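# Move the earliest-lettered box into the tote by the door

## Task

Find the box in this office whose top shows the letter earliest in the alphabet and set it inside the tote near the door, entirely within the tote's rim. Every other box must remain on its own desk. The robot must end upright, neither toppled nor tilted, and the box must stay in place in the tote without the robot holding it.

## Robot and tools

ROBOT. TidyBot++: a mobile base (0.54 m long, 0.50 m wide, 0.38 m tall) on four powered casters, carrying one seven-joint arm with a two-finger gripper. The shoulder sits 0.12 m ahead of the base centre, 0.68 m above the floor. Two cameras: base_camera, fixed on the base looking forward and down (644x364 pinhole), and wrist_camera, a fisheye on the hand looking along it (644x476). Folded at the start, the hand points down, reaches up to 0.08 m past the base front, and the elbow can be 1.15 m high. A downward-pointing hand tops out near 0.94 m above the floor, and only close to the base.

FRAMES. Base frame: origin on the floor below the base centre, x forward, y left, z up. hand_pose is reported in it: the point between the finger pads, with its z axis running out along the fingers and its y axis the closing direction. Odometry frame: the base frame as it was when the scene began. Heading is positive to the left, range -3.142 to 3.142. base_tilt is in degrees, positive when leaning forward or right. Odometry and tilt carry a fixed error near 1 degree plus noise; wheel slip counts as travel, and drift of several cm and degrees builds up over many moves.

execute_actions. Arguments: actions, a list holding one action or none (none just reports state and images); cameras, a list of "base_camera", "wrist_camera" or "all" (omitted, null or ["all"] gives both; [] gives no images). An action may contain:
- base: exactly one relative move from where the base last measured itself: translate_m (metres, forward positive, -2 to 2), strafe_m (metres, left positive, -2 to 2) or rotate_rad (radians, counter-clockwise from above positive, -6.3 to 6.3). These are offsets, not poses.
- joints: absolute targets by name, radians except gripper_pos. joint_1_rad any angle (whole arm about vertical; positive is clockwise from above, opposite to rotate_rad); joint_2_rad -2.249 to 2.249 (shoulder); joint_3_rad any angle (upper-arm twist, about 3.14 at start); joint_4_rad -2.579 to 2.579 (elbow); joint_5_rad any angle (forearm twist); joint_6_rad -2.099 to 2.099 (wrist); joint_7_rad any angle (hand twist; pointing down, positive turns counter-clockwise from above; at 1.57 the fingers open sideways left/right); gripper_pos 0 (open) to 1 (closed). Done tolerances: 0.039 for joints 1-4, 0.056 for 5-7, 0.03 for gripper. Unlimited joints take the short way round, so turn them in steps below half a revolution.
- speeds: per-action caps, translate_m and strafe_m 0.05-0.5 m/s, rotate_rad 0.1-1.57 rad/s (top values are the defaults).
Base and joint motions start together. Any unknown key or value outside its range makes the whole call rejected with no motion. An action lasts at most 15 s; a base move needing over 8.667 s at its top speed is rejected. Anything omitted may keep pushing toward an earlier target. If a result reports a stop, later motion, wait and finished_scene calls in the same reply are skipped.

ARM GEOMETRY. Upper arm 0.42 m, forearm 0.31 m, hand 0.31 m to the hand point. With joint_1_rad 0, joint_3_rad 3.14, joint_5_rad 0 the arm moves in the x-z plane; angles from vertical (forward positive) are upper arm = joint_2_rad, forearm = joint_2_rad - joint_4_rad, hand = that minus joint_6_rad. Forward reach from the shoulder is the sum of length x sin(angle); height above it is the sum of length x cos(angle). Arm speed up to 1.39 rad/s (1.22 for joints 5-7).

GRIPPER. Pad gap is about 85 x (1 - gripper_pos) mm. At 1 the fingers squeeze with roughly 100 N each. "done" at 1 means empty hand; "off_target" means an object stopped the fingers. Closed tips reach about 20 mm beyond the hand point.

OTHER TOOLS. wait: seconds 0 to 10, commands nothing, returns state and images. zoom_image: camera ("base_camera" or "wrist_camera") and region [x0, y0, x1, y1] in pixels from the top-left, at most 504x504, from the latest full image. read_manual: section "licences" gives only licence texts. finished_scene: scene = current scene number; it ends the scene irreversibly and reports success, so the box must already rest in the tote.

RESULT LINES. joint_positions, hand_pose, base_odometry, base_tilt, motor_effort (percent of maximum, peak in brackets, noisy), Motor temperatures, and a pictures line naming the image order. base_status/joint_status: "done"; "off_target" (stopped away from target, may still push); "contact_stop"/"time_out" (target dropped, holding). A blocked base may still say done having stopped short. "joint command not followed" with "cause:" means a self-collision check withheld arm targets (the gripper part still runs); those targets may be retried later. on_its_own lists uncommanded changes. ARM HIT means a hard arm-to-base or arm-to-arm hit. Torque fault: a joint sensor at its limit (104.5 N m joints 1-4, 51.3 joints 5-7) freezes arm and gripper for 10 s. MOTOR HOT appears from 60 C; at 75 C an OVER-TEMPERATURE FAULT lets the arm sink, and statuses read limit_stop_at_motor_heat.

ACCURACY. Friction leaves joints slightly short; resend each joint as last command + (wanted - read). Do not resend a held joint its read angle while carrying a load: the arm sags and may sink further. Trust images over hand_pose, which can be 1-2 cm off. Calibration values are given for both cameras; expect small per-scene offsets, larger for the wrist camera.

AVOID. Driving while the arm is snagged on something about 0.8 m or higher (tipping); sideways shoves on a raised hand; driving the arm into objects; dropping or slamming the box; knocking other boxes off desks; holding a load long (heat). Loose objects may occasionally be nudged by outside forces. The simulation keeps running while you think, with the robot holding its last command.

Each tool is called by a JSON object that holds its "name" and its "arguments".

## Session

{"name": "execute_actions", "arguments": {"actions": []}}

Scene clock: 0.00 s.
Motor temperatures (°C, as the motors report them): [29 30 26 25 36 43 39]
base_odometry: x=+0.000 y=+0.000 heading=+0.000 (m, m, rad; odometry frame)
base_tilt: forward=-0.1 right=+0.1 (deg)
base_status: not commanded
joint_positions: joint_1_rad=+0.046 joint_2_rad=-0.310 joint_3_rad=+3.147 joint_4_rad=-2.510 joint_5_rad=+0.015 joint_6_rad=-0.890 joint_7_rad=+1.614 gripper_pos=+0.000
joint_status: not commanded
motor_effort: joint_1_rad=-1 joint_2_rad=-2 joint_3_rad=+0 joint_4_rad=+15 joint_5_rad=+0 joint_6_rad=+0 joint_7_rad=-2 (%)
hand_pose: x=+0.2607 y=-0.0093 z=+0.5867 quat_wxyz=(+0.006, +1.000, +0.001, +0.025) (m; base frame)
pictures: base_camera, wrist_camera
Images, in order (width x height): base_camera 644x364, wrist_camera 644x476.

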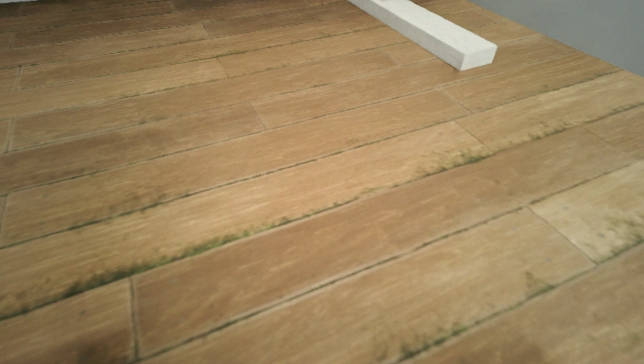

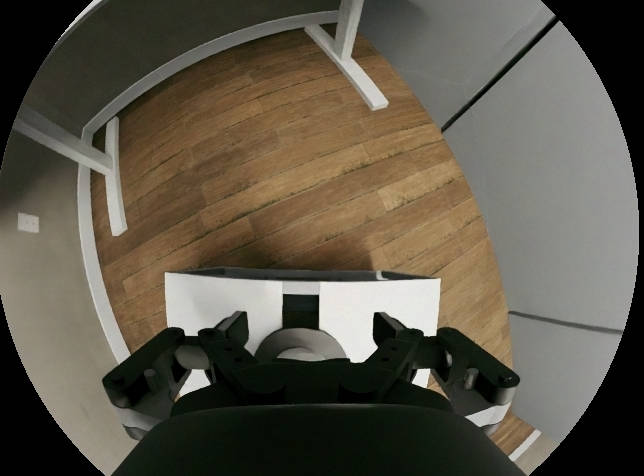

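{"name": "execute_actions", "arguments": {"actions": [{"joints":{"joint_1_rad":0,"joint_2_rad":-0.5,"joint_4_rad":-0.8,"joint_6_rad":-1.9}}], "cameras": ["wrist_camera"]}}

{"name": "execute_actions", "arguments": {"actions": [{"joints":{"joint_1_rad":2.0}}], "cameras": ["wrist_camera"]}}

Scene clock: 10.87 s.
Motor temperatures (°C, as the motors report them): [29 30 26 25 36 43 39]
base_odometry: x=+0.000 y=+0.000 heading=+0.000 (m, m, rad; odometry frame)
base_tilt: forward=-0.1 right=+0.2 (deg)
base_status: not commanded
joint_positions: joint_1_rad=+0.017 joint_2_rad=-0.493 joint_3_rad=+3.147 joint_4_rad=-0.810 joint_5_rad=+0.015 joint_6_rad=-1.877 joint_7_rad=+1.614 gripper_pos=+0.000
joint_status: all done
motor_effort: joint_1_rad=-1(1) joint_2_rad=+8(9) joint_3_rad=+0(0) joint_4_rad=+11(20) joint_5_rad=+0(0) joint_6_rad=+8(8) joint_7_rad=-1(1) (%)
hand_pose: x=+0.2706 y=-0.0075 z=+1.1695 quat_wxyz=(+0.019, +0.890, +0.004, +0.456) (m; base frame)
pictures: wrist_camera
camera_calibration (this result's frames):
wrist_camera: T_world_to_cam=[[-0.0184993, -0.997941, 0.061419, -0.0783275], [-0.548699, -0.0412194, -0.835003, 1.18888], [0.835815, -0.0491475, -0.546806, 0.544702], [0, 0, 0, 1]] pos_world=[0.195619, -0.00239037, 1.29538]
Images, in order (width x height): wrist_camera 644x476.

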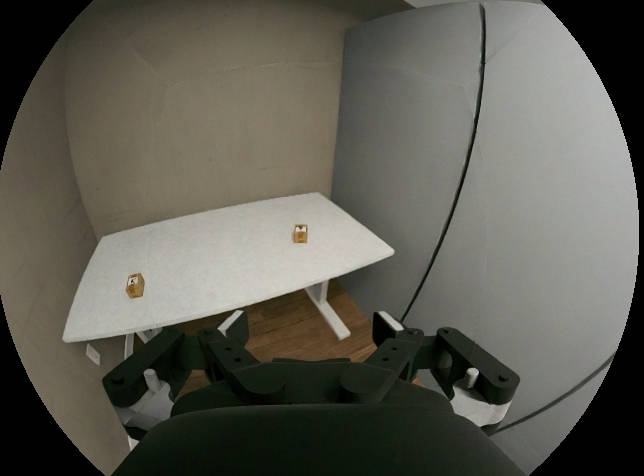

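Scene clock: 13.97 s.
Motor temperatures (°C, as the motors report them): [29 30 26 25 36 43 39]
base_odometry: x=+0.000 y=+0.000 heading=+0.000 (m, m, rad; odometry frame)
base_tilt: forward=-0.2 right=+0.1 (deg)
base_status: not commanded
joint_positions: joint_1_rad=+1.986 joint_2_rad=-0.493 joint_3_rad=+3.147 joint_4_rad=-0.810 joint_5_rad=+0.015 joint_6_rad=-1.877 joint_7_rad=+1.614 gripper_pos=+0.000
joint_status: all done
motor_effort: joint_1_rad=-1(1) joint_2_rad=+8(9) joint_3_rad=+0(0) joint_4_rad=+11(11) joint_5_rad=+0(0) joint_6_rad=+8(8) joint_7_rad=-1(0) (%)
hand_pose: x=+0.0534 y=-0.1369 z=+1.1695 quat_wxyz=(+0.390, +0.496, -0.739, +0.237) (m; base frame)
pictures: wrist_camera
camera_calibration (this result's frames):
wrist_camera: T_world_to_cam=[[-0.91277, 0.403829, 0.0614187, 0.0280911], [0.174664, 0.521787, -0.835003, 1.1028], [-0.369246, -0.751439, -0.546806, 0.688104], [0, 0, 0, 1]] pos_world=[0.0871009, -0.0697039, 1.29538]
Images, in order (width x height): wrist_camera 644x476.

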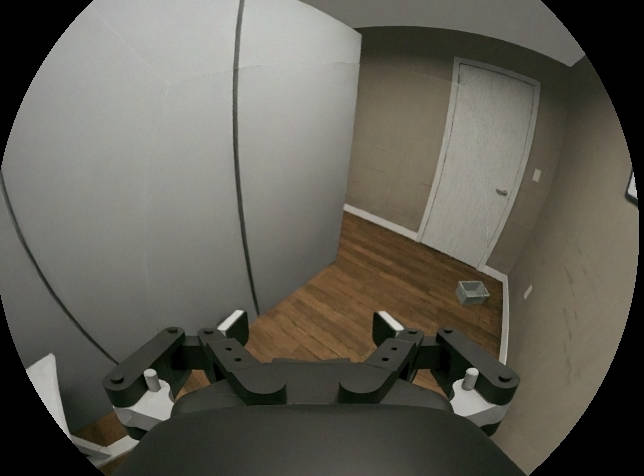

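{"name": "execute_actions", "arguments": {"actions": [{"base":{"rotate_rad":0.4},"joints":{"joint_1_rad":0,"joint_2_rad":-0.2,"joint_7_rad":1.55}}]}}

{"name": "zoom_image", "arguments": {"camera": "wrist_camera", "region": [160,120,460,280]}}

Scene clock: 21.63 s.
Motor temperatures (°C, as the motors report them): [29 30 26 25 36 43 39]
base_odometry: x=+0.000 y=+0.000 heading=+0.400 (m, m, rad; odometry frame)
base_tilt: forward=-0.1 right=+0.1 (deg)
base_status: done
joint_positions: joint_1_rad=+0.014 joint_2_rad=-0.212 joint_3_rad=+3.147 joint_4_rad=-0.810 joint_5_rad=+0.015 joint_6_rad=-1.877 joint_7_rad=+1.581 gripper_pos=+0.000
joint_status: all done
motor_effort: joint_1_rad=-1(2) joint_2_rad=-4(11) joint_3_rad=+0(1) joint_4_rad=+13(14) joint_5_rad=+0(0) joint_6_rad=+6(8) joint_7_rad=-1(0) (%)
hand_pose: x=+0.3997 y=-0.0088 z=+1.1085 quat_wxyz=(+0.010, +0.945, -0.009, +0.327) (m; base frame)
pictures: base_camera, wrist_camera
camera_calibration (this result's frames):
wrist_camera: T_world_to_cam=[[-0.0242249, -0.998937, 0.0392074, -0.0466651], [-0.758302, -0.0071958, -0.651864, 1.08974], [0.651454, -0.0455224, -0.757322, 0.710467], [0, 0, 0, 1]] pos_world=[0.362383, -0.00643182, 1.25024]
Images, in order (width x height): base_camera 644x364, wrist_camera 644x476.

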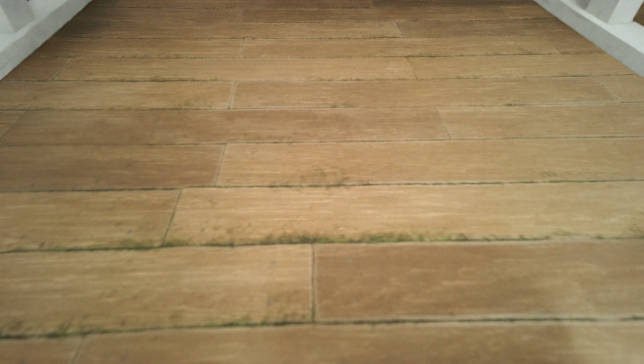

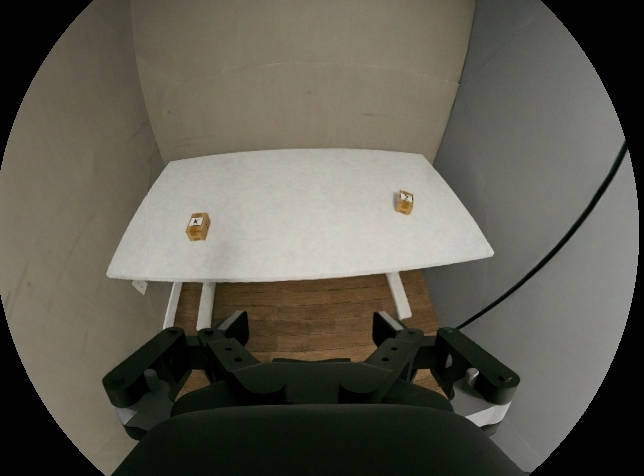

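Region (160, 120, 460, 280) of wrist_camera's 644x476 image, scaled by 1.680; it fills the top 269 rows of this view, and the rest is white.

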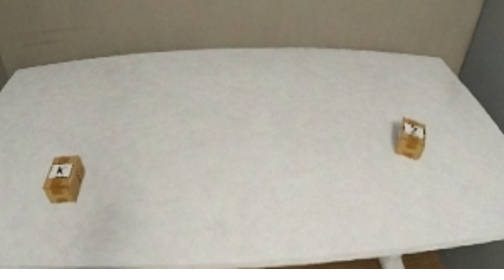

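{"name": "zoom_image", "arguments": {"camera": "wrist_camera", "region": [375,180,435,225]}}

{"name": "execute_actions", "arguments": {"actions": [{"base":{"strafe_m":-0.35},"joints":{"joint_2_rad":-0.5}}], "cameras": []}}

{"name": "execute_actions", "arguments": {"actions": [{"base":{"translate_m":-1.55},"joints":{"joint_1_rad":1.57}}]}}

Region (375, 180, 435, 225) of wrist_camera's 644x476 image, scaled by 8.400; it fills the top 378 rows of this view, and the rest is white.

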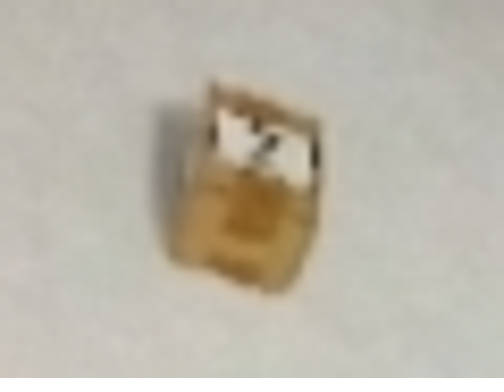

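Scene clock: 32.80 s.
Motor temperatures (°C, as the motors report them): [29 30 26 25 36 43 39]
base_odometry: x=+0.137 y=-0.322 heading=+0.400 (m, m, rad; odometry frame)
base_tilt: forward=-0.1 right=+0.2 (deg)
base_status: done
joint_positions: joint_1_rad=+0.011 joint_2_rad=-0.506 joint_3_rad=+3.147 joint_4_rad=-0.805 joint_5_rad=+0.015 joint_6_rad=-1.878 joint_7_rad=+1.581 gripper_pos=+0.000
joint_status: all done
motor_effort: joint_1_rad=-1(0) joint_2_rad=+9(13) joint_3_rad=+0(2) joint_4_rad=+11(15) joint_5_rad=+0(1) joint_6_rad=+8(8) joint_7_rad=+0(1) (%)
hand_pose: x=+0.2636 y=-0.0066 z=+1.1728 quat_wxyz=(+0.010, +0.886, -0.009, +0.464) (m; base frame)
pictures: none
No camera images: the call's "cameras" was empty. Leave "cameras" out to get every camera's image.

Scene clock: 37.27 s.
Motor temperatures (°C, as the motors report them): [29 30 26 25 36 43 39]
base_odometry: x=-1.291 y=-0.927 heading=+0.401 (m, m, rad; odometry frame)
base_tilt: forward=-0.1 right=+0.1 (deg)
base_status: done
joint_positions: joint_1_rad=+1.556 joint_2_rad=-0.499 joint_3_rad=+3.147 joint_4_rad=-0.805 joint_5_rad=+0.015 joint_6_rad=-1.878 joint_7_rad=+1.581 gripper_pos=+0.000
joint_status: all done
motor_effort: joint_1_rad=-1(0) joint_2_rad=+8(10) joint_3_rad=+0(1) joint_4_rad=+10(11) joint_5_rad=+0(1) joint_6_rad=+8(8) joint_7_rad=+0(0) (%)
hand_pose: x=+0.1163 y=-0.1483 z=+1.1718 quat_wxyz=(+0.328, +0.630, -0.625, +0.323) (m; base frame)
pictures: base_camera, wrist_camera
camera_calibration (this result's frames):
wrist_camera: T_world_to_cam=[[-0.999385, 0.00634123, 0.0344884, 0.0726597], [-0.0256117, 0.539787, -0.841412, 1.13312], [-0.023952, -0.841778, -0.539293, 0.641706], [0, 0, 0, 1]] pos_world=[0.117006, -0.0719306, 1.29698]
Images, in order (width x height): base_camera 644x364, wrist_camera 644x476.

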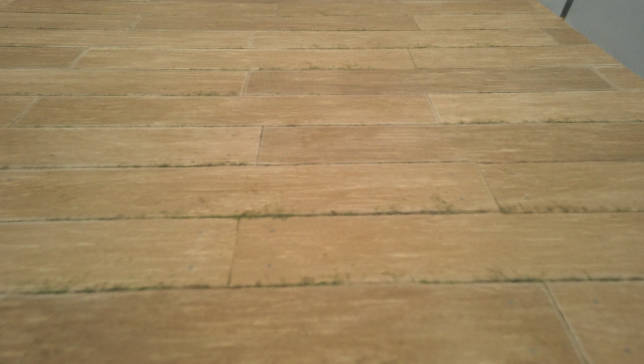

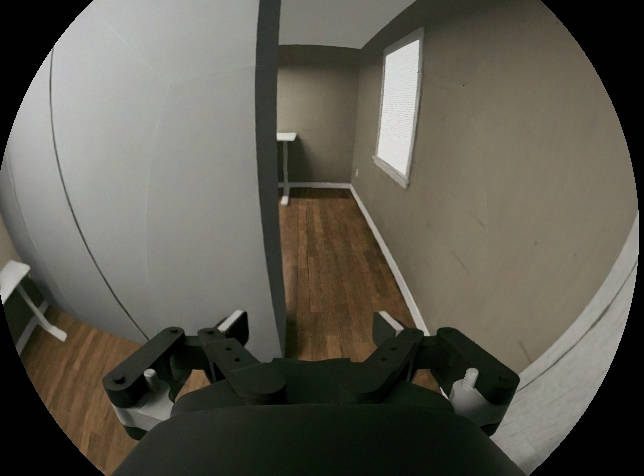

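{"name": "execute_actions", "arguments": {"actions": [{"base":{"translate_m":-0.22}}], "cameras": []}}

{"name": "execute_actions", "arguments": {"actions": [{"base":{"strafe_m":-1.8},"joints":{"joint_1_rad":0.9}}]}}

Scene clock: 44.00 s.
Motor temperatures (°C, as the motors report them): [29 30 26 25 36 43 39]
base_odometry: x=-1.493 y=-1.013 heading=+0.401 (m, m, rad; odometry frame)
base_tilt: forward=-0.1 right=+0.1 (deg)
base_status: done
joint_positions: joint_1_rad=+1.557 joint_2_rad=-0.499 joint_3_rad=+3.147 joint_4_rad=-0.805 joint_5_rad=+0.015 joint_6_rad=-1.878 joint_7_rad=+1.581 gripper_pos=+0.000
joint_status: not commanded
motor_effort: joint_1_rad=-1(0) joint_2_rad=+9(10) joint_3_rad=+0(2) joint_4_rad=+10(11) joint_5_rad=+0(1) joint_6_rad=+8(8) joint_7_rad=-1(1) (%)
hand_pose: x=+0.1160 y=-0.1482 z=+1.1718 quat_wxyz=(+0.329, +0.629, -0.626, +0.322) (m; base frame)
pictures: none
No camera images: the call's "cameras" was empty. Leave "cameras" out to get every camera's image.

Scene clock: 48.97 s.
Motor temperatures (°C, as the motors report them): [29 30 26 25 36 43 39]
base_odometry: x=-0.792 y=-2.671 heading=+0.401 (m, m, rad; odometry frame)
base_tilt: forward=-0.1 right=+0.2 (deg)
base_status: done
joint_positions: joint_1_rad=+0.914 joint_2_rad=-0.498 joint_3_rad=+3.147 joint_4_rad=-0.805 joint_5_rad=+0.015 joint_6_rad=-1.878 joint_7_rad=+1.581 gripper_pos=+0.000
joint_status: all done
motor_effort: joint_1_rad=-1(0) joint_2_rad=+8(14) joint_3_rad=+0(1) joint_4_rad=+10(11) joint_5_rad=+0(0) joint_6_rad=+8(9) joint_7_rad=-1(1) (%)
hand_pose: x=+0.2056 y=-0.1203 z=+1.1717 quat_wxyz=(+0.210, +0.795, -0.395, +0.410) (m; base frame)
pictures: base_camera, wrist_camera
camera_calibration (this result's frames):
wrist_camera: T_world_to_cam=[[-0.804043, -0.593576, 0.0344014, 0.0494825], [-0.343949, 0.41715, -0.84124, 1.17075], [0.484989, -0.688225, -0.539566, 0.581499], [0, 0, 0, 1]] pos_world=[0.160445, -0.0588056, 1.29694]
Images, in order (width x height): base_camera 644x364, wrist_camera 644x476.

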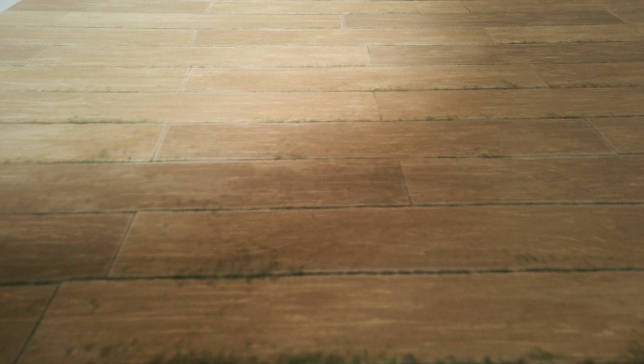

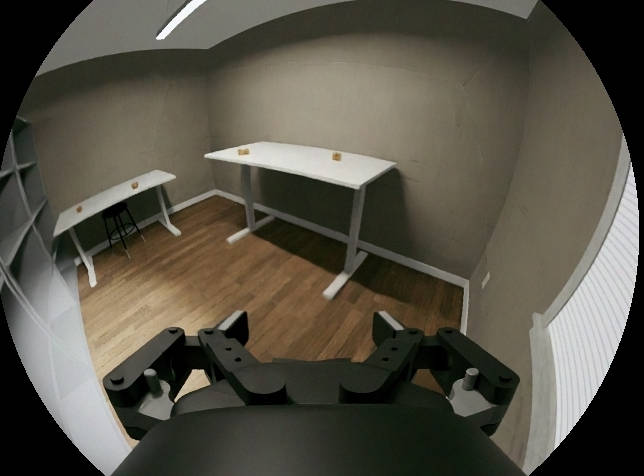

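{"name": "execute_actions", "arguments": {"actions": [{"base":{"translate_m":1.05},"joints":{"joint_1_rad":1.57,"joint_2_rad":0.2,"joint_4_rad":-0.1,"joint_6_rad":-2.0}}], "cameras": []}}

{"name": "execute_actions", "arguments": {"actions": [{"base":{"strafe_m":-0.4}}]}}

{"name": "zoom_image", "arguments": {"camera": "wrist_camera", "region": [160,170,480,330]}}

Scene clock: 60.77 s.
Motor temperatures (°C, as the motors report them): [29 30 26 25 36 43 39]
base_odometry: x=+0.175 y=-2.262 heading=+0.401 (m, m, rad; odometry frame)
base_tilt: forward=-0.1 right=+0.1 (deg)
base_status: done
joint_positions: joint_1_rad=+1.558 joint_2_rad=+0.203 joint_3_rad=+3.147 joint_4_rad=-0.115 joint_5_rad=+0.015 joint_6_rad=-1.976 joint_7_rad=+1.581 gripper_pos=+0.000
joint_status: all done
motor_effort: joint_1_rad=-1(0) joint_2_rad=-16(19) joint_3_rad=+0(1) joint_4_rad=+10(11) joint_5_rad=+0(1) joint_6_rad=+7(9) joint_7_rad=+0(1) (%)
hand_pose: x=+0.1199 y=-0.4166 z=+1.1867 quat_wxyz=(+0.295, +0.646, -0.642, +0.287) (m; base frame)
pictures: none
No camera images: the call's "cameras" was empty. Leave "cameras" out to get every camera's image.

Scene clock: 63.07 s.
Motor temperatures (°C, as the motors report them): [29 31 26 25 36 43 39]
base_odometry: x=+0.332 y=-2.630 heading=+0.401 (m, m, rad; odometry frame)
base_tilt: forward=-0.1 right=+0.1 (deg)
base_status: done
joint_positions: joint_1_rad=+1.558 joint_2_rad=+0.207 joint_3_rad=+3.147 joint_4_rad=-0.110 joint_5_rad=+0.015 joint_6_rad=-1.978 joint_7_rad=+1.581 gripper_pos=+0.000
joint_status: not commanded
motor_effort: joint_1_rad=-1(2) joint_2_rad=-17(21) joint_3_rad=+0(1) joint_4_rad=+10(11) joint_5_rad=+0(0) joint_6_rad=+7(8) joint_7_rad=-1(1) (%)
hand_pose: x=+0.1199 y=-0.4178 z=+1.1857 quat_wxyz=(+0.294, +0.647, -0.643, +0.286) (m; base frame)
pictures: base_camera, wrist_camera
camera_calibration (this result's frames):
wrist_camera: T_world_to_cam=[[-0.999254, 0.00517412, 0.038274, 0.0725452], [-0.0264612, 0.630137, -0.776033, 1.25075], [-0.0281332, -0.776467, -0.62953, 0.55712], [0, 0, 0, 1]] pos_world=[0.121261, -0.355935, 1.31857]
Images, in order (width x height): base_camera 644x364, wrist_camera 644x476.

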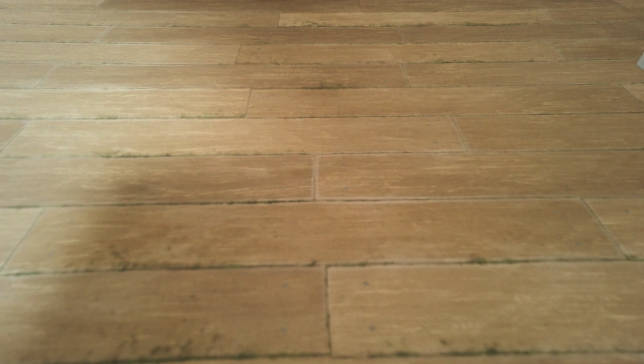

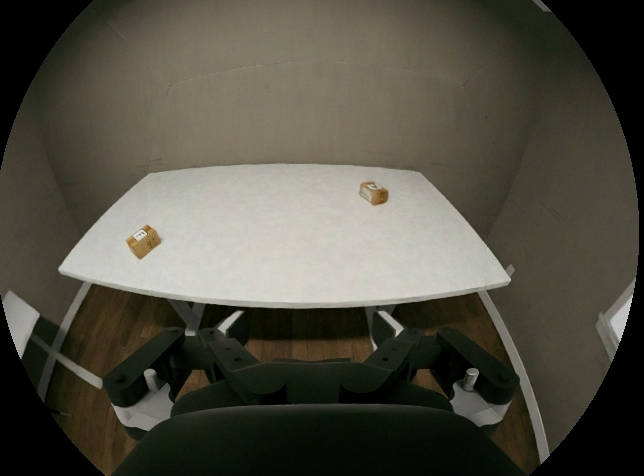

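Region (160, 170, 480, 330) of wrist_camera's 644x476 image, scaled by 1.575.

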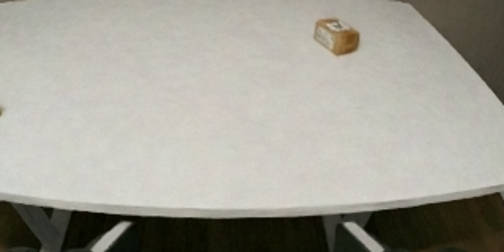

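{"name": "execute_actions", "arguments": {"actions": [{"base":{"strafe_m":-0.27},"joints":{"joint_1_rad":1.9,"joint_4_rad":-0.3}}], "cameras": ["wrist_camera"]}}

{"name": "zoom_image", "arguments": {"camera": "wrist_camera", "region": [200,130,400,280]}}

{"name": "execute_actions", "arguments": {"actions": [{"joints":{"joint_1_rad":0.9,"joint_4_rad":-0.2}}], "cameras": ["wrist_camera"]}}

Scene clock: 75.93 s.
Motor temperatures (°C, as the motors report them): [29 31 26 25 36 43 39]
base_odometry: x=+0.438 y=-2.878 heading=+0.402 (m, m, rad; odometry frame)
base_tilt: forward=-0.1 right=+0.2 (deg)
base_status: done
joint_positions: joint_1_rad=+1.886 joint_2_rad=+0.209 joint_3_rad=+3.147 joint_4_rad=-0.294 joint_5_rad=+0.015 joint_6_rad=-1.979 joint_7_rad=+1.581 gripper_pos=+0.000
joint_status: all done
motor_effort: joint_1_rad=-1(0) joint_2_rad=-19(23) joint_3_rad=+0(1) joint_4_rad=+12(14) joint_5_rad=+0(1) joint_6_rad=+6(8) joint_7_rad=-1(1) (%)
hand_pose: x=-0.0184 y=-0.4069 z=+1.1230 quat_wxyz=(+0.267, +0.554, -0.767, +0.184) (m; base frame)
pictures: wrist_camera
camera_calibration (this result's frames):
wrist_camera: T_world_to_cam=[[-0.946585, 0.319962, 0.0400206, 0.0637624], [0.219587, 0.730513, -0.646631, 1.09167], [-0.236133, -0.603303, -0.761752, 0.737409], [0, 0, 0, 1]] pos_world=[-0.00523477, -0.373003, 1.26508]
Images, in order (width x height): wrist_camera 644x476.

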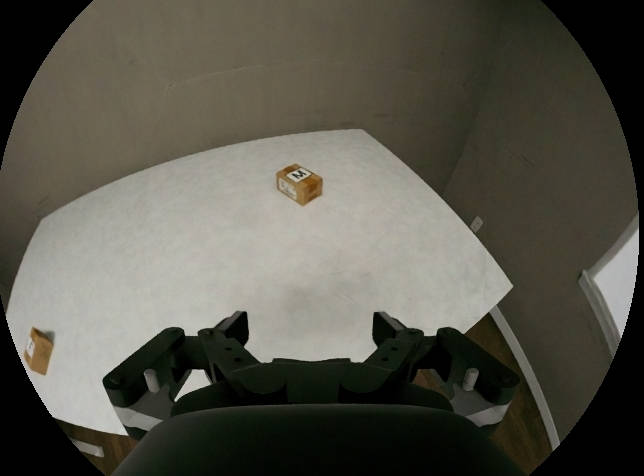

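Region (200, 130, 400, 280) of wrist_camera's 644x476 image, scaled by 2.520; it fills the top 378 rows of this view, and the rest is white.

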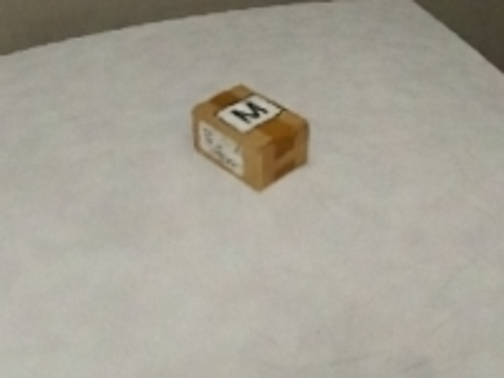

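Scene clock: 78.23 s.
Motor temperatures (°C, as the motors report them): [29 31 26 25 36 43 39]
base_odometry: x=+0.438 y=-2.878 heading=+0.402 (m, m, rad; odometry frame)
base_tilt: forward=-0.1 right=+0.2 (deg)
base_status: not commanded
joint_positions: joint_1_rad=+0.912 joint_2_rad=+0.209 joint_3_rad=+3.147 joint_4_rad=-0.216 joint_5_rad=+0.015 joint_6_rad=-1.979 joint_7_rad=+1.581 gripper_pos=+0.000
joint_status: all done
motor_effort: joint_1_rad=-1(0) joint_2_rad=-18(20) joint_3_rad=+0(1) joint_4_rad=+11(13) joint_5_rad=+0(1) joint_6_rad=+7(6) joint_7_rad=-1(1) (%)
hand_pose: x=+0.3761 y=-0.3399 z=+1.1498 quat_wxyz=(+0.167, +0.836, -0.413, +0.320) (m; base frame)
pictures: wrist_camera
camera_calibration (this result's frames):
wrist_camera: T_world_to_cam=[[-0.798957, -0.600093, 0.0394415, 0.0470923], [-0.44819, 0.550418, -0.70439, 1.22967], [0.40099, -0.580455, -0.708716, 0.598569], [0, 0, 0, 1]] pos_world=[0.348732, -0.301133, 1.28853]
Images, in order (width x height): wrist_camera 644x476.

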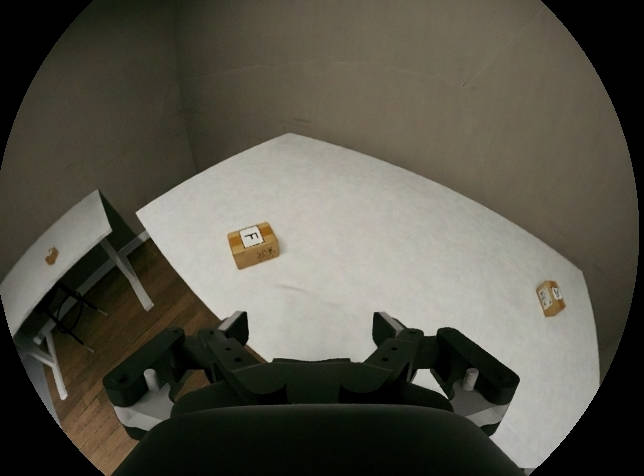

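F so far. Third desk next.

{"name": "execute_actions", "arguments": {"actions": [{"base":{"strafe_m":0.6},"joints":{"joint_1_rad":0}}], "cameras": []}}

{"name": "execute_actions", "arguments": {"actions": [{"base":{"translate_m":0.75},"joints":{"joint_2_rad":0.45}}]}}

{"name": "zoom_image", "arguments": {"camera": "wrist_camera", "region": [130,130,450,300]}}

Scene clock: 88.27 s.
Motor temperatures (°C, as the motors report them): [29 31 26 25 36 43 39]
base_odometry: x=+0.202 y=-2.326 heading=+0.403 (m, m, rad; odometry frame)
base_tilt: forward=-0.1 right=+0.1 (deg)
base_status: done
joint_positions: joint_1_rad=+0.008 joint_2_rad=+0.206 joint_3_rad=+3.147 joint_4_rad=-0.214 joint_5_rad=+0.015 joint_6_rad=-1.979 joint_7_rad=+1.581 gripper_pos=+0.000
joint_status: all done
motor_effort: joint_1_rad=-1(3) joint_2_rad=-17(22) joint_3_rad=+0(1) joint_4_rad=+11(13) joint_5_rad=+0(1) joint_6_rad=+6(7) joint_7_rad=-1(1) (%)
hand_pose: x=+0.5439 y=-0.0078 z=+1.1514 quat_wxyz=(+0.010, +0.932, -0.006, +0.363) (m; base frame)
pictures: none
No camera images: the call's "cameras" was empty. Leave "cameras" out to get every camera's image.

Scene clock: 91.23 s.
Motor temperatures (°C, as the motors report them): [29 31 26 25 36 43 39]
base_odometry: x=+0.892 y=-2.032 heading=+0.403 (m, m, rad; odometry frame)
base_tilt: forward=-0.1 right=+0.1 (deg)
base_status: done
joint_positions: joint_1_rad=+0.008 joint_2_rad=+0.457 joint_3_rad=+3.147 joint_4_rad=-0.201 joint_5_rad=+0.015 joint_6_rad=-1.979 joint_7_rad=+1.581 gripper_pos=+0.000
joint_status: all done
motor_effort: joint_1_rad=-1(0) joint_2_rad=-29(33) joint_3_rad=+0(0) joint_4_rad=+14(16) joint_5_rad=+0(0) joint_6_rad=+5(7) joint_7_rad=-1(0) (%)
hand_pose: x=+0.6473 y=-0.0086 z=+1.0355 quat_wxyz=(+0.010, +0.968, -0.005, +0.249) (m; base frame)
pictures: base_camera, wrist_camera
camera_calibration (this result's frames):
wrist_camera: T_world_to_cam=[[-0.0121694, -0.999056, 0.041693, -0.0479625], [-0.853947, -0.0113089, -0.520237, 1.1555], [0.520217, -0.0419346, -0.853004, 0.678009], [0, 0, 0, 1]] pos_world=[0.633441, -0.00641777, 1.18148]
Images, in order (width x height): base_camera 644x364, wrist_camera 644x476.

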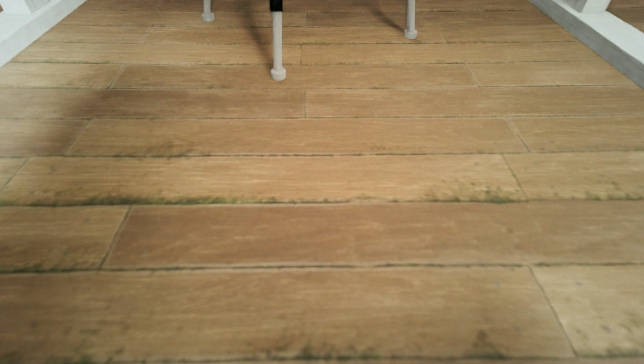

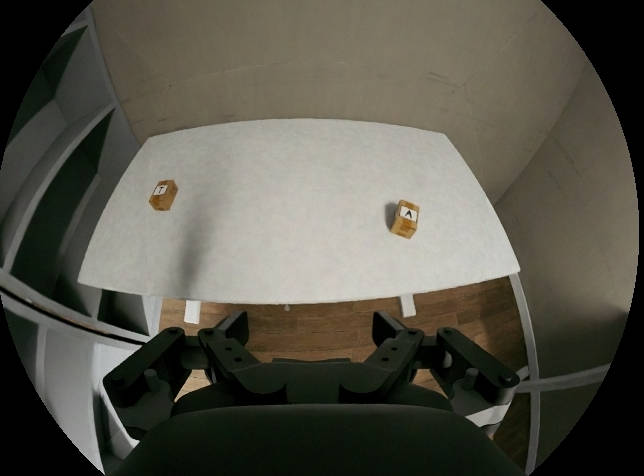

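Region (130, 130, 450, 300) of wrist_camera's 644x476 image, scaled by 1.575; it fills the top 268 rows of this view, and the rest is white.

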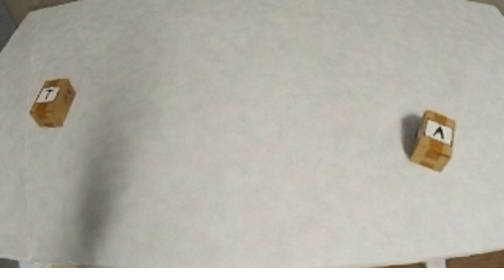

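{"name": "execute_actions", "arguments": {"actions": [{"base":{"translate_m":0.35},"joints":{"joint_1_rad":0.5,"joint_2_rad":0.5,"joint_4_rad":-0.56,"joint_6_rad":-2.09}}]}}

Scene clock: 99.93 s.
Motor temperatures (°C, as the motors report them): [29 31 26 25 36 43 39]
base_odometry: x=+1.214 y=-1.895 heading=+0.403 (m, m, rad; odometry frame)
base_tilt: forward=-0.1 right=+0.1 (deg)
base_status: done
joint_positions: joint_1_rad=+0.488 joint_2_rad=+0.509 joint_3_rad=+3.147 joint_4_rad=-0.552 joint_5_rad=+0.015 joint_6_rad=-2.066 joint_7_rad=+1.581 gripper_pos=+0.000
joint_status: all done
motor_effort: joint_1_rad=-1(1) joint_2_rad=-32(37) joint_3_rad=+0(1) joint_4_rad=+16(17) joint_5_rad=+0(1) joint_6_rad=+0(6) joint_7_rad=-1(1) (%)
hand_pose: x=+0.5447 y=-0.2308 z=+0.8915 quat_wxyz=(+0.009, +0.970, -0.242, +0.006) (m; base frame)
pictures: base_camera, wrist_camera
camera_calibration (this result's frames):
wrist_camera: T_world_to_cam=[[-0.45688, -0.888773, 0.0366443, 0.00698293], [-0.888826, 0.454495, -0.0585093, 0.705353], [0.0353469, -0.0593022, -0.997614, 0.98819], [0, 0, 0, 1]] pos_world=[0.595197, -0.255771, 1.02685]
Images, in order (width x height): base_camera 644x364, wrist_camera 644x476.

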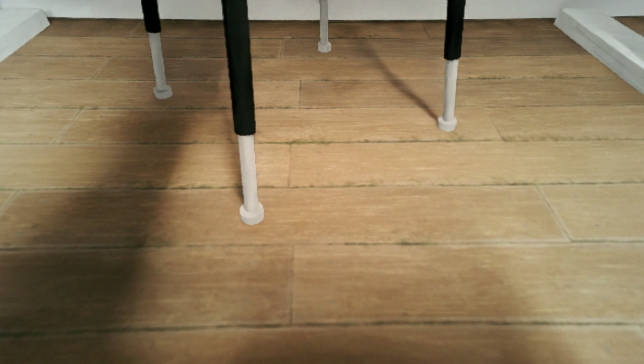

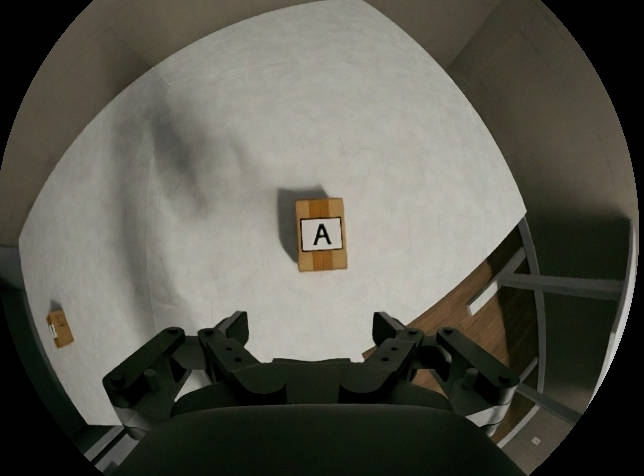

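{"name": "execute_actions", "arguments": {"actions": [{"joints":{"joint_1_rad":0.53,"joint_2_rad":0.63,"joint_4_rad":-0.69,"joint_6_rad":-1.805}}], "cameras": ["wrist_camera"]}}

Scene clock: 108.80 s.
Motor temperatures (°C, as the motors report them): [29 31 26 25 36 43 39]
base_odometry: x=+1.214 y=-1.895 heading=+0.403 (m, m, rad; odometry frame)
base_tilt: forward=-0.1 right=+0.1 (deg)
base_status: not commanded
joint_positions: joint_1_rad=+0.517 joint_2_rad=+0.635 joint_3_rad=+3.147 joint_4_rad=-0.685 joint_5_rad=+0.015 joint_6_rad=-1.818 joint_7_rad=+1.581 gripper_pos=+0.000
joint_status: all done
motor_effort: joint_1_rad=-1(1) joint_2_rad=-37(42) joint_3_rad=-1(1) joint_4_rad=+17(19) joint_5_rad=+0(0) joint_6_rad=+0(1) joint_7_rad=-1(1) (%)
hand_pose: x=+0.5990 y=-0.2787 z=+0.7873 quat_wxyz=(+0.009, +0.967, -0.255, -0.001) (m; base frame)
pictures: wrist_camera
camera_calibration (this result's frames):
wrist_camera: T_world_to_cam=[[-0.478803, -0.877086, 0.0383223, 0.00810952], [-0.87764, 0.477085, -0.0462457, 0.759297], [0.0222785, -0.0557757, -0.998195, 0.888733], [0, 0, 0, 1]] pos_world=[0.650473, -0.305567, 0.921932]
Images, in order (width x height): wrist_camera 644x476.

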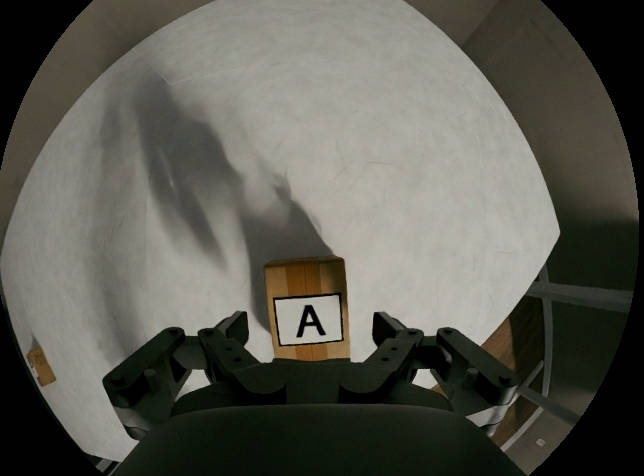

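{"name": "execute_actions", "arguments": {"actions": [{"joints":{"joint_2_rad":0.6,"joint_4_rad":-0.88,"joint_6_rad":-1.645}}], "cameras": ["wrist_camera"]}}

{"name": "execute_actions", "arguments": {"actions": [{"joints":{"gripper_pos":1}}], "cameras": ["wrist_camera"]}}

Scene clock: 118.13 s.
Motor temperatures (°C, as the motors report them): [29 32 26 25 36 43 39]
base_odometry: x=+1.214 y=-1.895 heading=+0.403 (m, m, rad; odometry frame)
base_tilt: forward=-0.1 right=+0.1 (deg)
base_status: not commanded
joint_positions: joint_1_rad=+0.517 joint_2_rad=+0.614 joint_3_rad=+3.147 joint_4_rad=-0.870 joint_5_rad=+0.015 joint_6_rad=-1.668 joint_7_rad=+1.581 gripper_pos=+0.000
joint_status: all done
motor_effort: joint_1_rad=-1(1) joint_2_rad=-37(39) joint_3_rad=+0(1) joint_4_rad=+18(19) joint_5_rad=+0(0) joint_6_rad=+0(0) joint_7_rad=+0(1) (%)
hand_pose: x=+0.5968 y=-0.2778 z=+0.7416 quat_wxyz=(+0.007, +0.967, -0.254, -0.007) (m; base frame)
pictures: wrist_camera
camera_calibration (this result's frames):
wrist_camera: T_world_to_cam=[[-0.476523, -0.878327, 0.0383059, 0.00791651], [-0.879097, 0.475502, -0.0329692, 0.745314], [0.0107432, -0.0493852, -0.998722, 0.85227], [0, 0, 0, 1]] pos_world=[0.649819, -0.305355, 0.87545]
Images, in order (width x height): wrist_camera 644x476.

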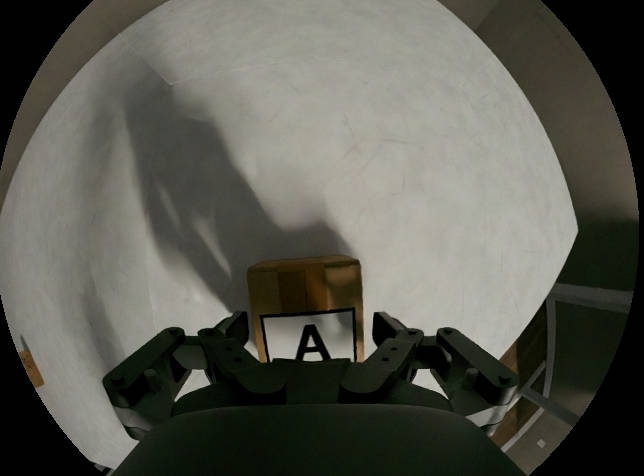

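Scene clock: 119.23 s.
Motor temperatures (°C, as the motors report them): [29 32 26 25 36 43 39]
base_odometry: x=+1.214 y=-1.895 heading=+0.403 (m, m, rad; odometry frame)
base_tilt: forward=-0.1 right=+0.2 (deg)
base_status: not commanded
joint_positions: joint_1_rad=+0.517 joint_2_rad=+0.606 joint_3_rad=+3.147 joint_4_rad=-0.872 joint_5_rad=+0.015 joint_6_rad=-1.667 joint_7_rad=+1.581 gripper_pos=+0.342
joint_status: gripper_pos off_target (ended at +0.342, target +1.000)
motor_effort: joint_1_rad=-1(1) joint_2_rad=-38(39) joint_3_rad=-1(1) joint_4_rad=+18(18) joint_5_rad=+0(0) joint_6_rad=+0(1) joint_7_rad=-1(0) (%)
hand_pose: x=+0.5957 y=-0.2772 z=+0.7457 quat_wxyz=(+0.008, +0.967, -0.254, -0.004) (m; base frame)
pictures: wrist_camera
camera_calibration (this result's frames):
wrist_camera: T_world_to_cam=[[-0.47676, -0.878193, 0.0384224, 0.00786504], [-0.878881, 0.475407, -0.0394536, 0.748911], [0.0163816, -0.0525786, -0.998482, 0.85201], [0, 0, 0, 1]] pos_world=[0.647996, -0.304333, 0.879962]
Images, in order (width x height): wrist_camera 644x476.

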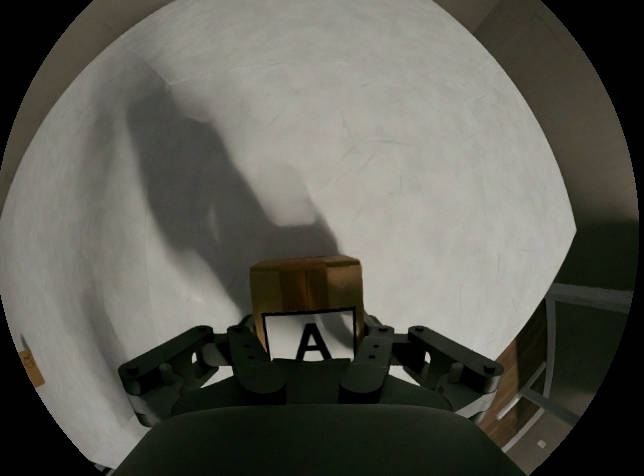

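{"name": "execute_actions", "arguments": {"actions": [{"joints":{"joint_2_rad":0.2,"joint_1_rad":0.4},"base":{"translate_m":-0.15},"speeds":{"translate_m":0.15}}], "cameras": ["wrist_camera"]}}

{"name": "execute_actions", "arguments": {"actions": [{"joints":{"joint_1_rad":-1.585,"joint_2_rad":0.0,"joint_4_rad":-1.2},"base":{"translate_m":-2}}], "cameras": ["wrist_camera"]}}

{"name": "execute_actions", "arguments": {"actions": [{"joints":{"joint_2_rad":0.7,"joint_4_rad":-1.6,"joint_6_rad":-0.84},"base":{"strafe_m":1.9}}]}}

Scene clock: 131.23 s.
Motor temperatures (°C, as the motors report them): [29 32 26 25 36 43 39]
base_odometry: x=+1.076 y=-1.954 heading=+0.404 (m, m, rad; odometry frame)
base_tilt: forward=-0.1 right=+0.1 (deg)
base_status: done
joint_positions: joint_1_rad=+0.415 joint_2_rad=+0.202 joint_3_rad=+3.147 joint_4_rad=-0.877 joint_5_rad=+0.015 joint_6_rad=-1.665 joint_7_rad=+1.581 gripper_pos=+0.342
joint_status: all done
motor_effort: joint_1_rad=-1(3) joint_2_rad=-25(42) joint_3_rad=+0(1) joint_4_rad=+18(20) joint_5_rad=+0(1) joint_6_rad=+4(5) joint_7_rad=+0(1) (%)
hand_pose: x=+0.5578 y=-0.1995 z=+0.9554 quat_wxyz=(+0.050, +0.959, -0.202, +0.191) (m; base frame)
pictures: wrist_camera
camera_calibration (this result's frames):
wrist_camera: T_world_to_cam=[[-0.400548, -0.915269, 0.0429515, -0.00428902], [-0.835943, 0.345834, -0.426143, 1.00656], [0.375182, -0.206596, -0.903635, 0.744651], [0, 0, 0, 1]] pos_world=[0.560333, -0.198189, 1.10202]
Images, in order (width x height): wrist_camera 644x476.

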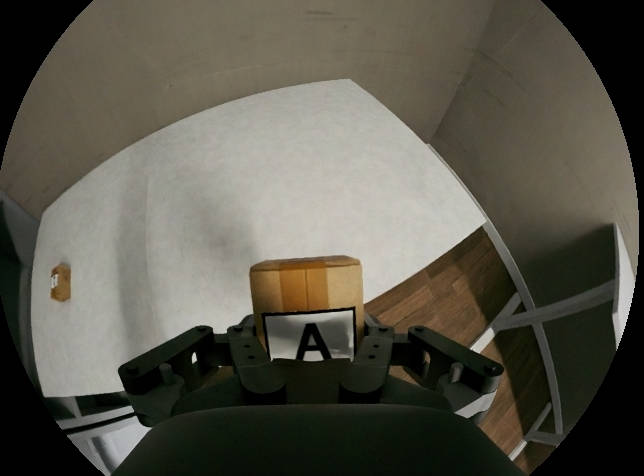

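Scene clock: 136.60 s.
Motor temperatures (°C, as the motors report them): [29 32 26 25 36 43 39]
base_odometry: x=-0.762 y=-2.743 heading=+0.405 (m, m, rad; odometry frame)
base_tilt: forward=-0.1 right=+0.2 (deg)
base_status: done
joint_positions: joint_1_rad=-1.577 joint_2_rad=+0.018 joint_3_rad=+3.147 joint_4_rad=-1.189 joint_5_rad=+0.015 joint_6_rad=-1.665 joint_7_rad=+1.581 gripper_pos=+0.342
joint_status: all done
motor_effort: joint_1_rad=-1(1) joint_2_rad=-18(27) joint_3_rad=+0(1) joint_4_rad=+19(20) joint_5_rad=+0(1) joint_6_rad=+2(4) joint_7_rad=+0(1) (%)
hand_pose: x=+0.1220 y=+0.3844 z=+0.9144 quat_wxyz=(-0.090, +0.698, +0.703, +0.101) (m; base frame)
pictures: wrist_camera
camera_calibration (this result's frames):
wrist_camera: T_world_to_cam=[[0.999078, 0.0139468, 0.0406095, -0.168443], [0.0257867, -0.951115, -0.307759, 0.708047], [0.034332, 0.308522, -0.950597, 0.878261], [0, 0, 0, 1]] pos_world=[0.119876, 0.40482, 1.05962]
Images, in order (width x height): wrist_camera 644x476.

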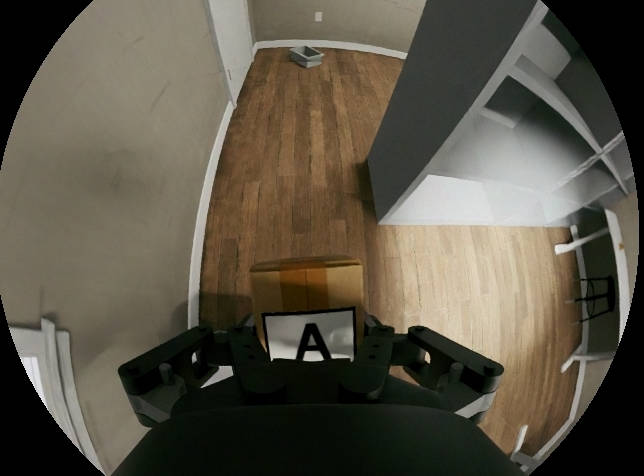

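Scene clock: 141.77 s.
Motor temperatures (°C, as the motors report them): [29 32 26 25 36 43 39]
base_odometry: x=-1.512 y=-0.997 heading=+0.405 (m, m, rad; odometry frame)
base_tilt: forward=-0.1 right=+0.1 (deg)
base_status: done
joint_positions: joint_1_rad=-1.577 joint_2_rad=+0.705 joint_3_rad=+3.147 joint_4_rad=-1.591 joint_5_rad=+0.015 joint_6_rad=-0.858 joint_7_rad=+1.581 gripper_pos=+0.342
joint_status: all done
motor_effort: joint_1_rad=-1(2) joint_2_rad=-36(41) joint_3_rad=-1(0) joint_4_rad=+14(20) joint_5_rad=+0(0) joint_6_rad=+0(4) joint_7_rad=-1(1) (%)
hand_pose: x=+0.1209 y=+0.5040 z=+0.4824 quat_wxyz=(+0.010, +0.699, +0.715, +0.001) (m; base frame)
pictures: base_camera, wrist_camera
camera_calibration (this result's frames):
wrist_camera: T_world_to_cam=[[0.998705, 0.0369777, 0.0349564, -0.160305], [0.0380501, -0.998809, -0.0305292, 0.577668], [0.0337859, 0.0318197, -0.998922, 0.59358], [0, 0, 0, 1]] pos_world=[0.118063, 0.56402, 0.61618]
Images, in order (width x height): base_camera 644x364, wrist_camera 644x476.

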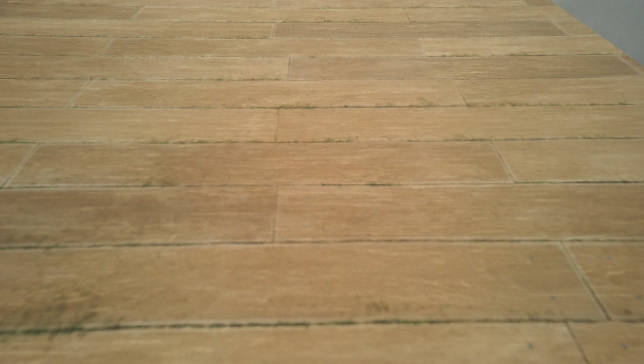

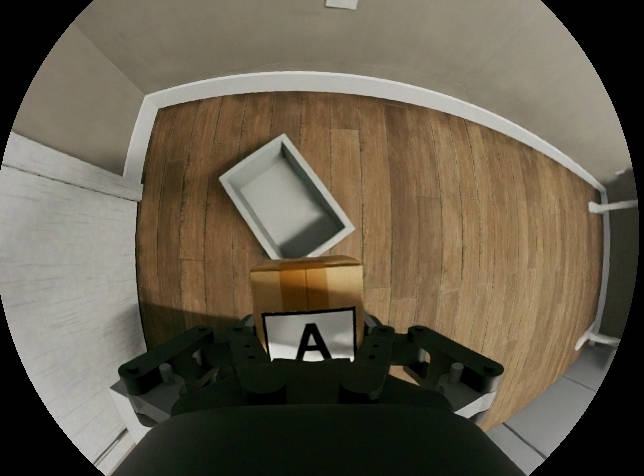

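{"name": "execute_actions", "arguments": {"actions": [{"joints":{"joint_1_rad":-1.695,"joint_2_rad":1.255,"joint_4_rad":-1.4,"joint_6_rad":-0.46,"joint_7_rad":0.5},"base":{"strafe_m":0.1}}], "cameras": ["wrist_camera"]}}

Scene clock: 153.27 s.
Motor temperatures (°C, as the motors report them): [29 32 26 25 36 43 40]
base_odometry: x=-1.551 y=-0.905 heading=+0.406 (m, m, rad; odometry frame)
base_tilt: forward=-0.1 right=+0.1 (deg)
base_status: done
joint_positions: joint_1_rad=-1.681 joint_2_rad=+1.261 joint_3_rad=+3.147 joint_4_rad=-1.416 joint_5_rad=+0.015 joint_6_rad=-0.483 joint_7_rad=+0.526 gripper_pos=+0.342
joint_status: all done
motor_effort: joint_1_rad=-1(1) joint_2_rad=-43(44) joint_3_rad=+0(1) joint_4_rad=+9(15) joint_5_rad=+0(0) joint_6_rad=+0(1) joint_7_rad=-1(0) (%)
hand_pose: x=+0.0641 y=+0.5331 z=+0.2178 quat_wxyz=(+0.010, +0.948, +0.318, +0.004) (m; base frame)
pictures: wrist_camera
camera_calibration (this result's frames):
wrist_camera: T_world_to_cam=[[0.614727, -0.787579, 0.0427689, 0.367099], [-0.786384, -0.616177, -0.0438895, 0.45264], [0.0609196, -0.0066527, -0.998121, 0.348771], [0, 0, 0, 1]] pos_world=[0.109036, 0.570346, 0.352281]
Images, in order (width x height): wrist_camera 644x476.

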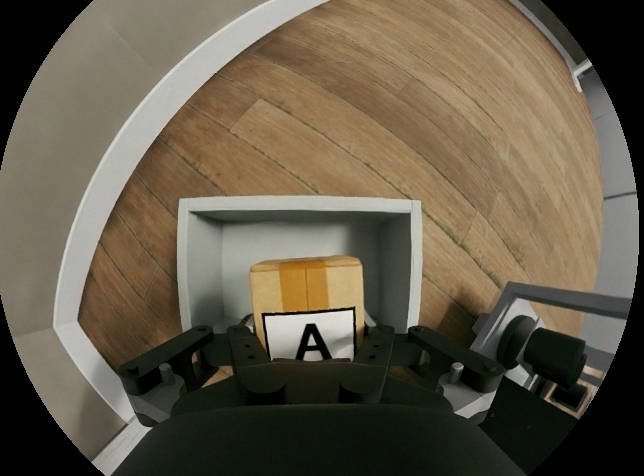

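{"name": "execute_actions", "arguments": {"actions": [{"joints":{"joint_2_rad":1.63,"joint_4_rad":-1.09,"joint_6_rad":-0.385}}], "cameras": ["wrist_camera"]}}

Scene clock: 159.90 s.
Motor temperatures (°C, as the motors report them): [29 33 26 25 36 43 40]
base_odometry: x=-1.551 y=-0.905 heading=+0.406 (m, m, rad; odometry frame)
base_tilt: forward=-0.2 right=+0.1 (deg)
base_status: not commanded
joint_positions: joint_1_rad=-1.681 joint_2_rad=+1.638 joint_3_rad=+3.147 joint_4_rad=-1.104 joint_5_rad=+0.015 joint_6_rad=-0.408 joint_7_rad=+0.526 gripper_pos=+0.342
joint_status: all done
motor_effort: joint_1_rad=-1(1) joint_2_rad=-44(46) joint_3_rad=-1(1) joint_4_rad=+8(9) joint_5_rad=+0(0) joint_6_rad=+0(0) joint_7_rad=-1(0) (%)
hand_pose: x=+0.0634 y=+0.5363 z=+0.0524 quat_wxyz=(+0.006, +0.948, +0.319, +0.004) (m; base frame)
pictures: wrist_camera
camera_calibration (this result's frames):
wrist_camera: T_world_to_cam=[[0.61676, -0.786397, 0.034443, 0.376752], [-0.784926, -0.617716, -0.0481578, 0.447686], [0.0591472, 0.00266662, -0.998246, 0.178922], [0, 0, 0, 1]] pos_world=[0.108452, 0.572343, 0.187191]
Images, in order (width x height): wrist_camera 644x476.

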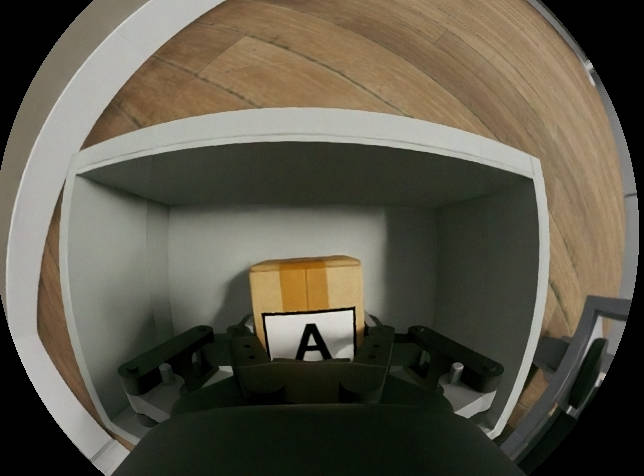

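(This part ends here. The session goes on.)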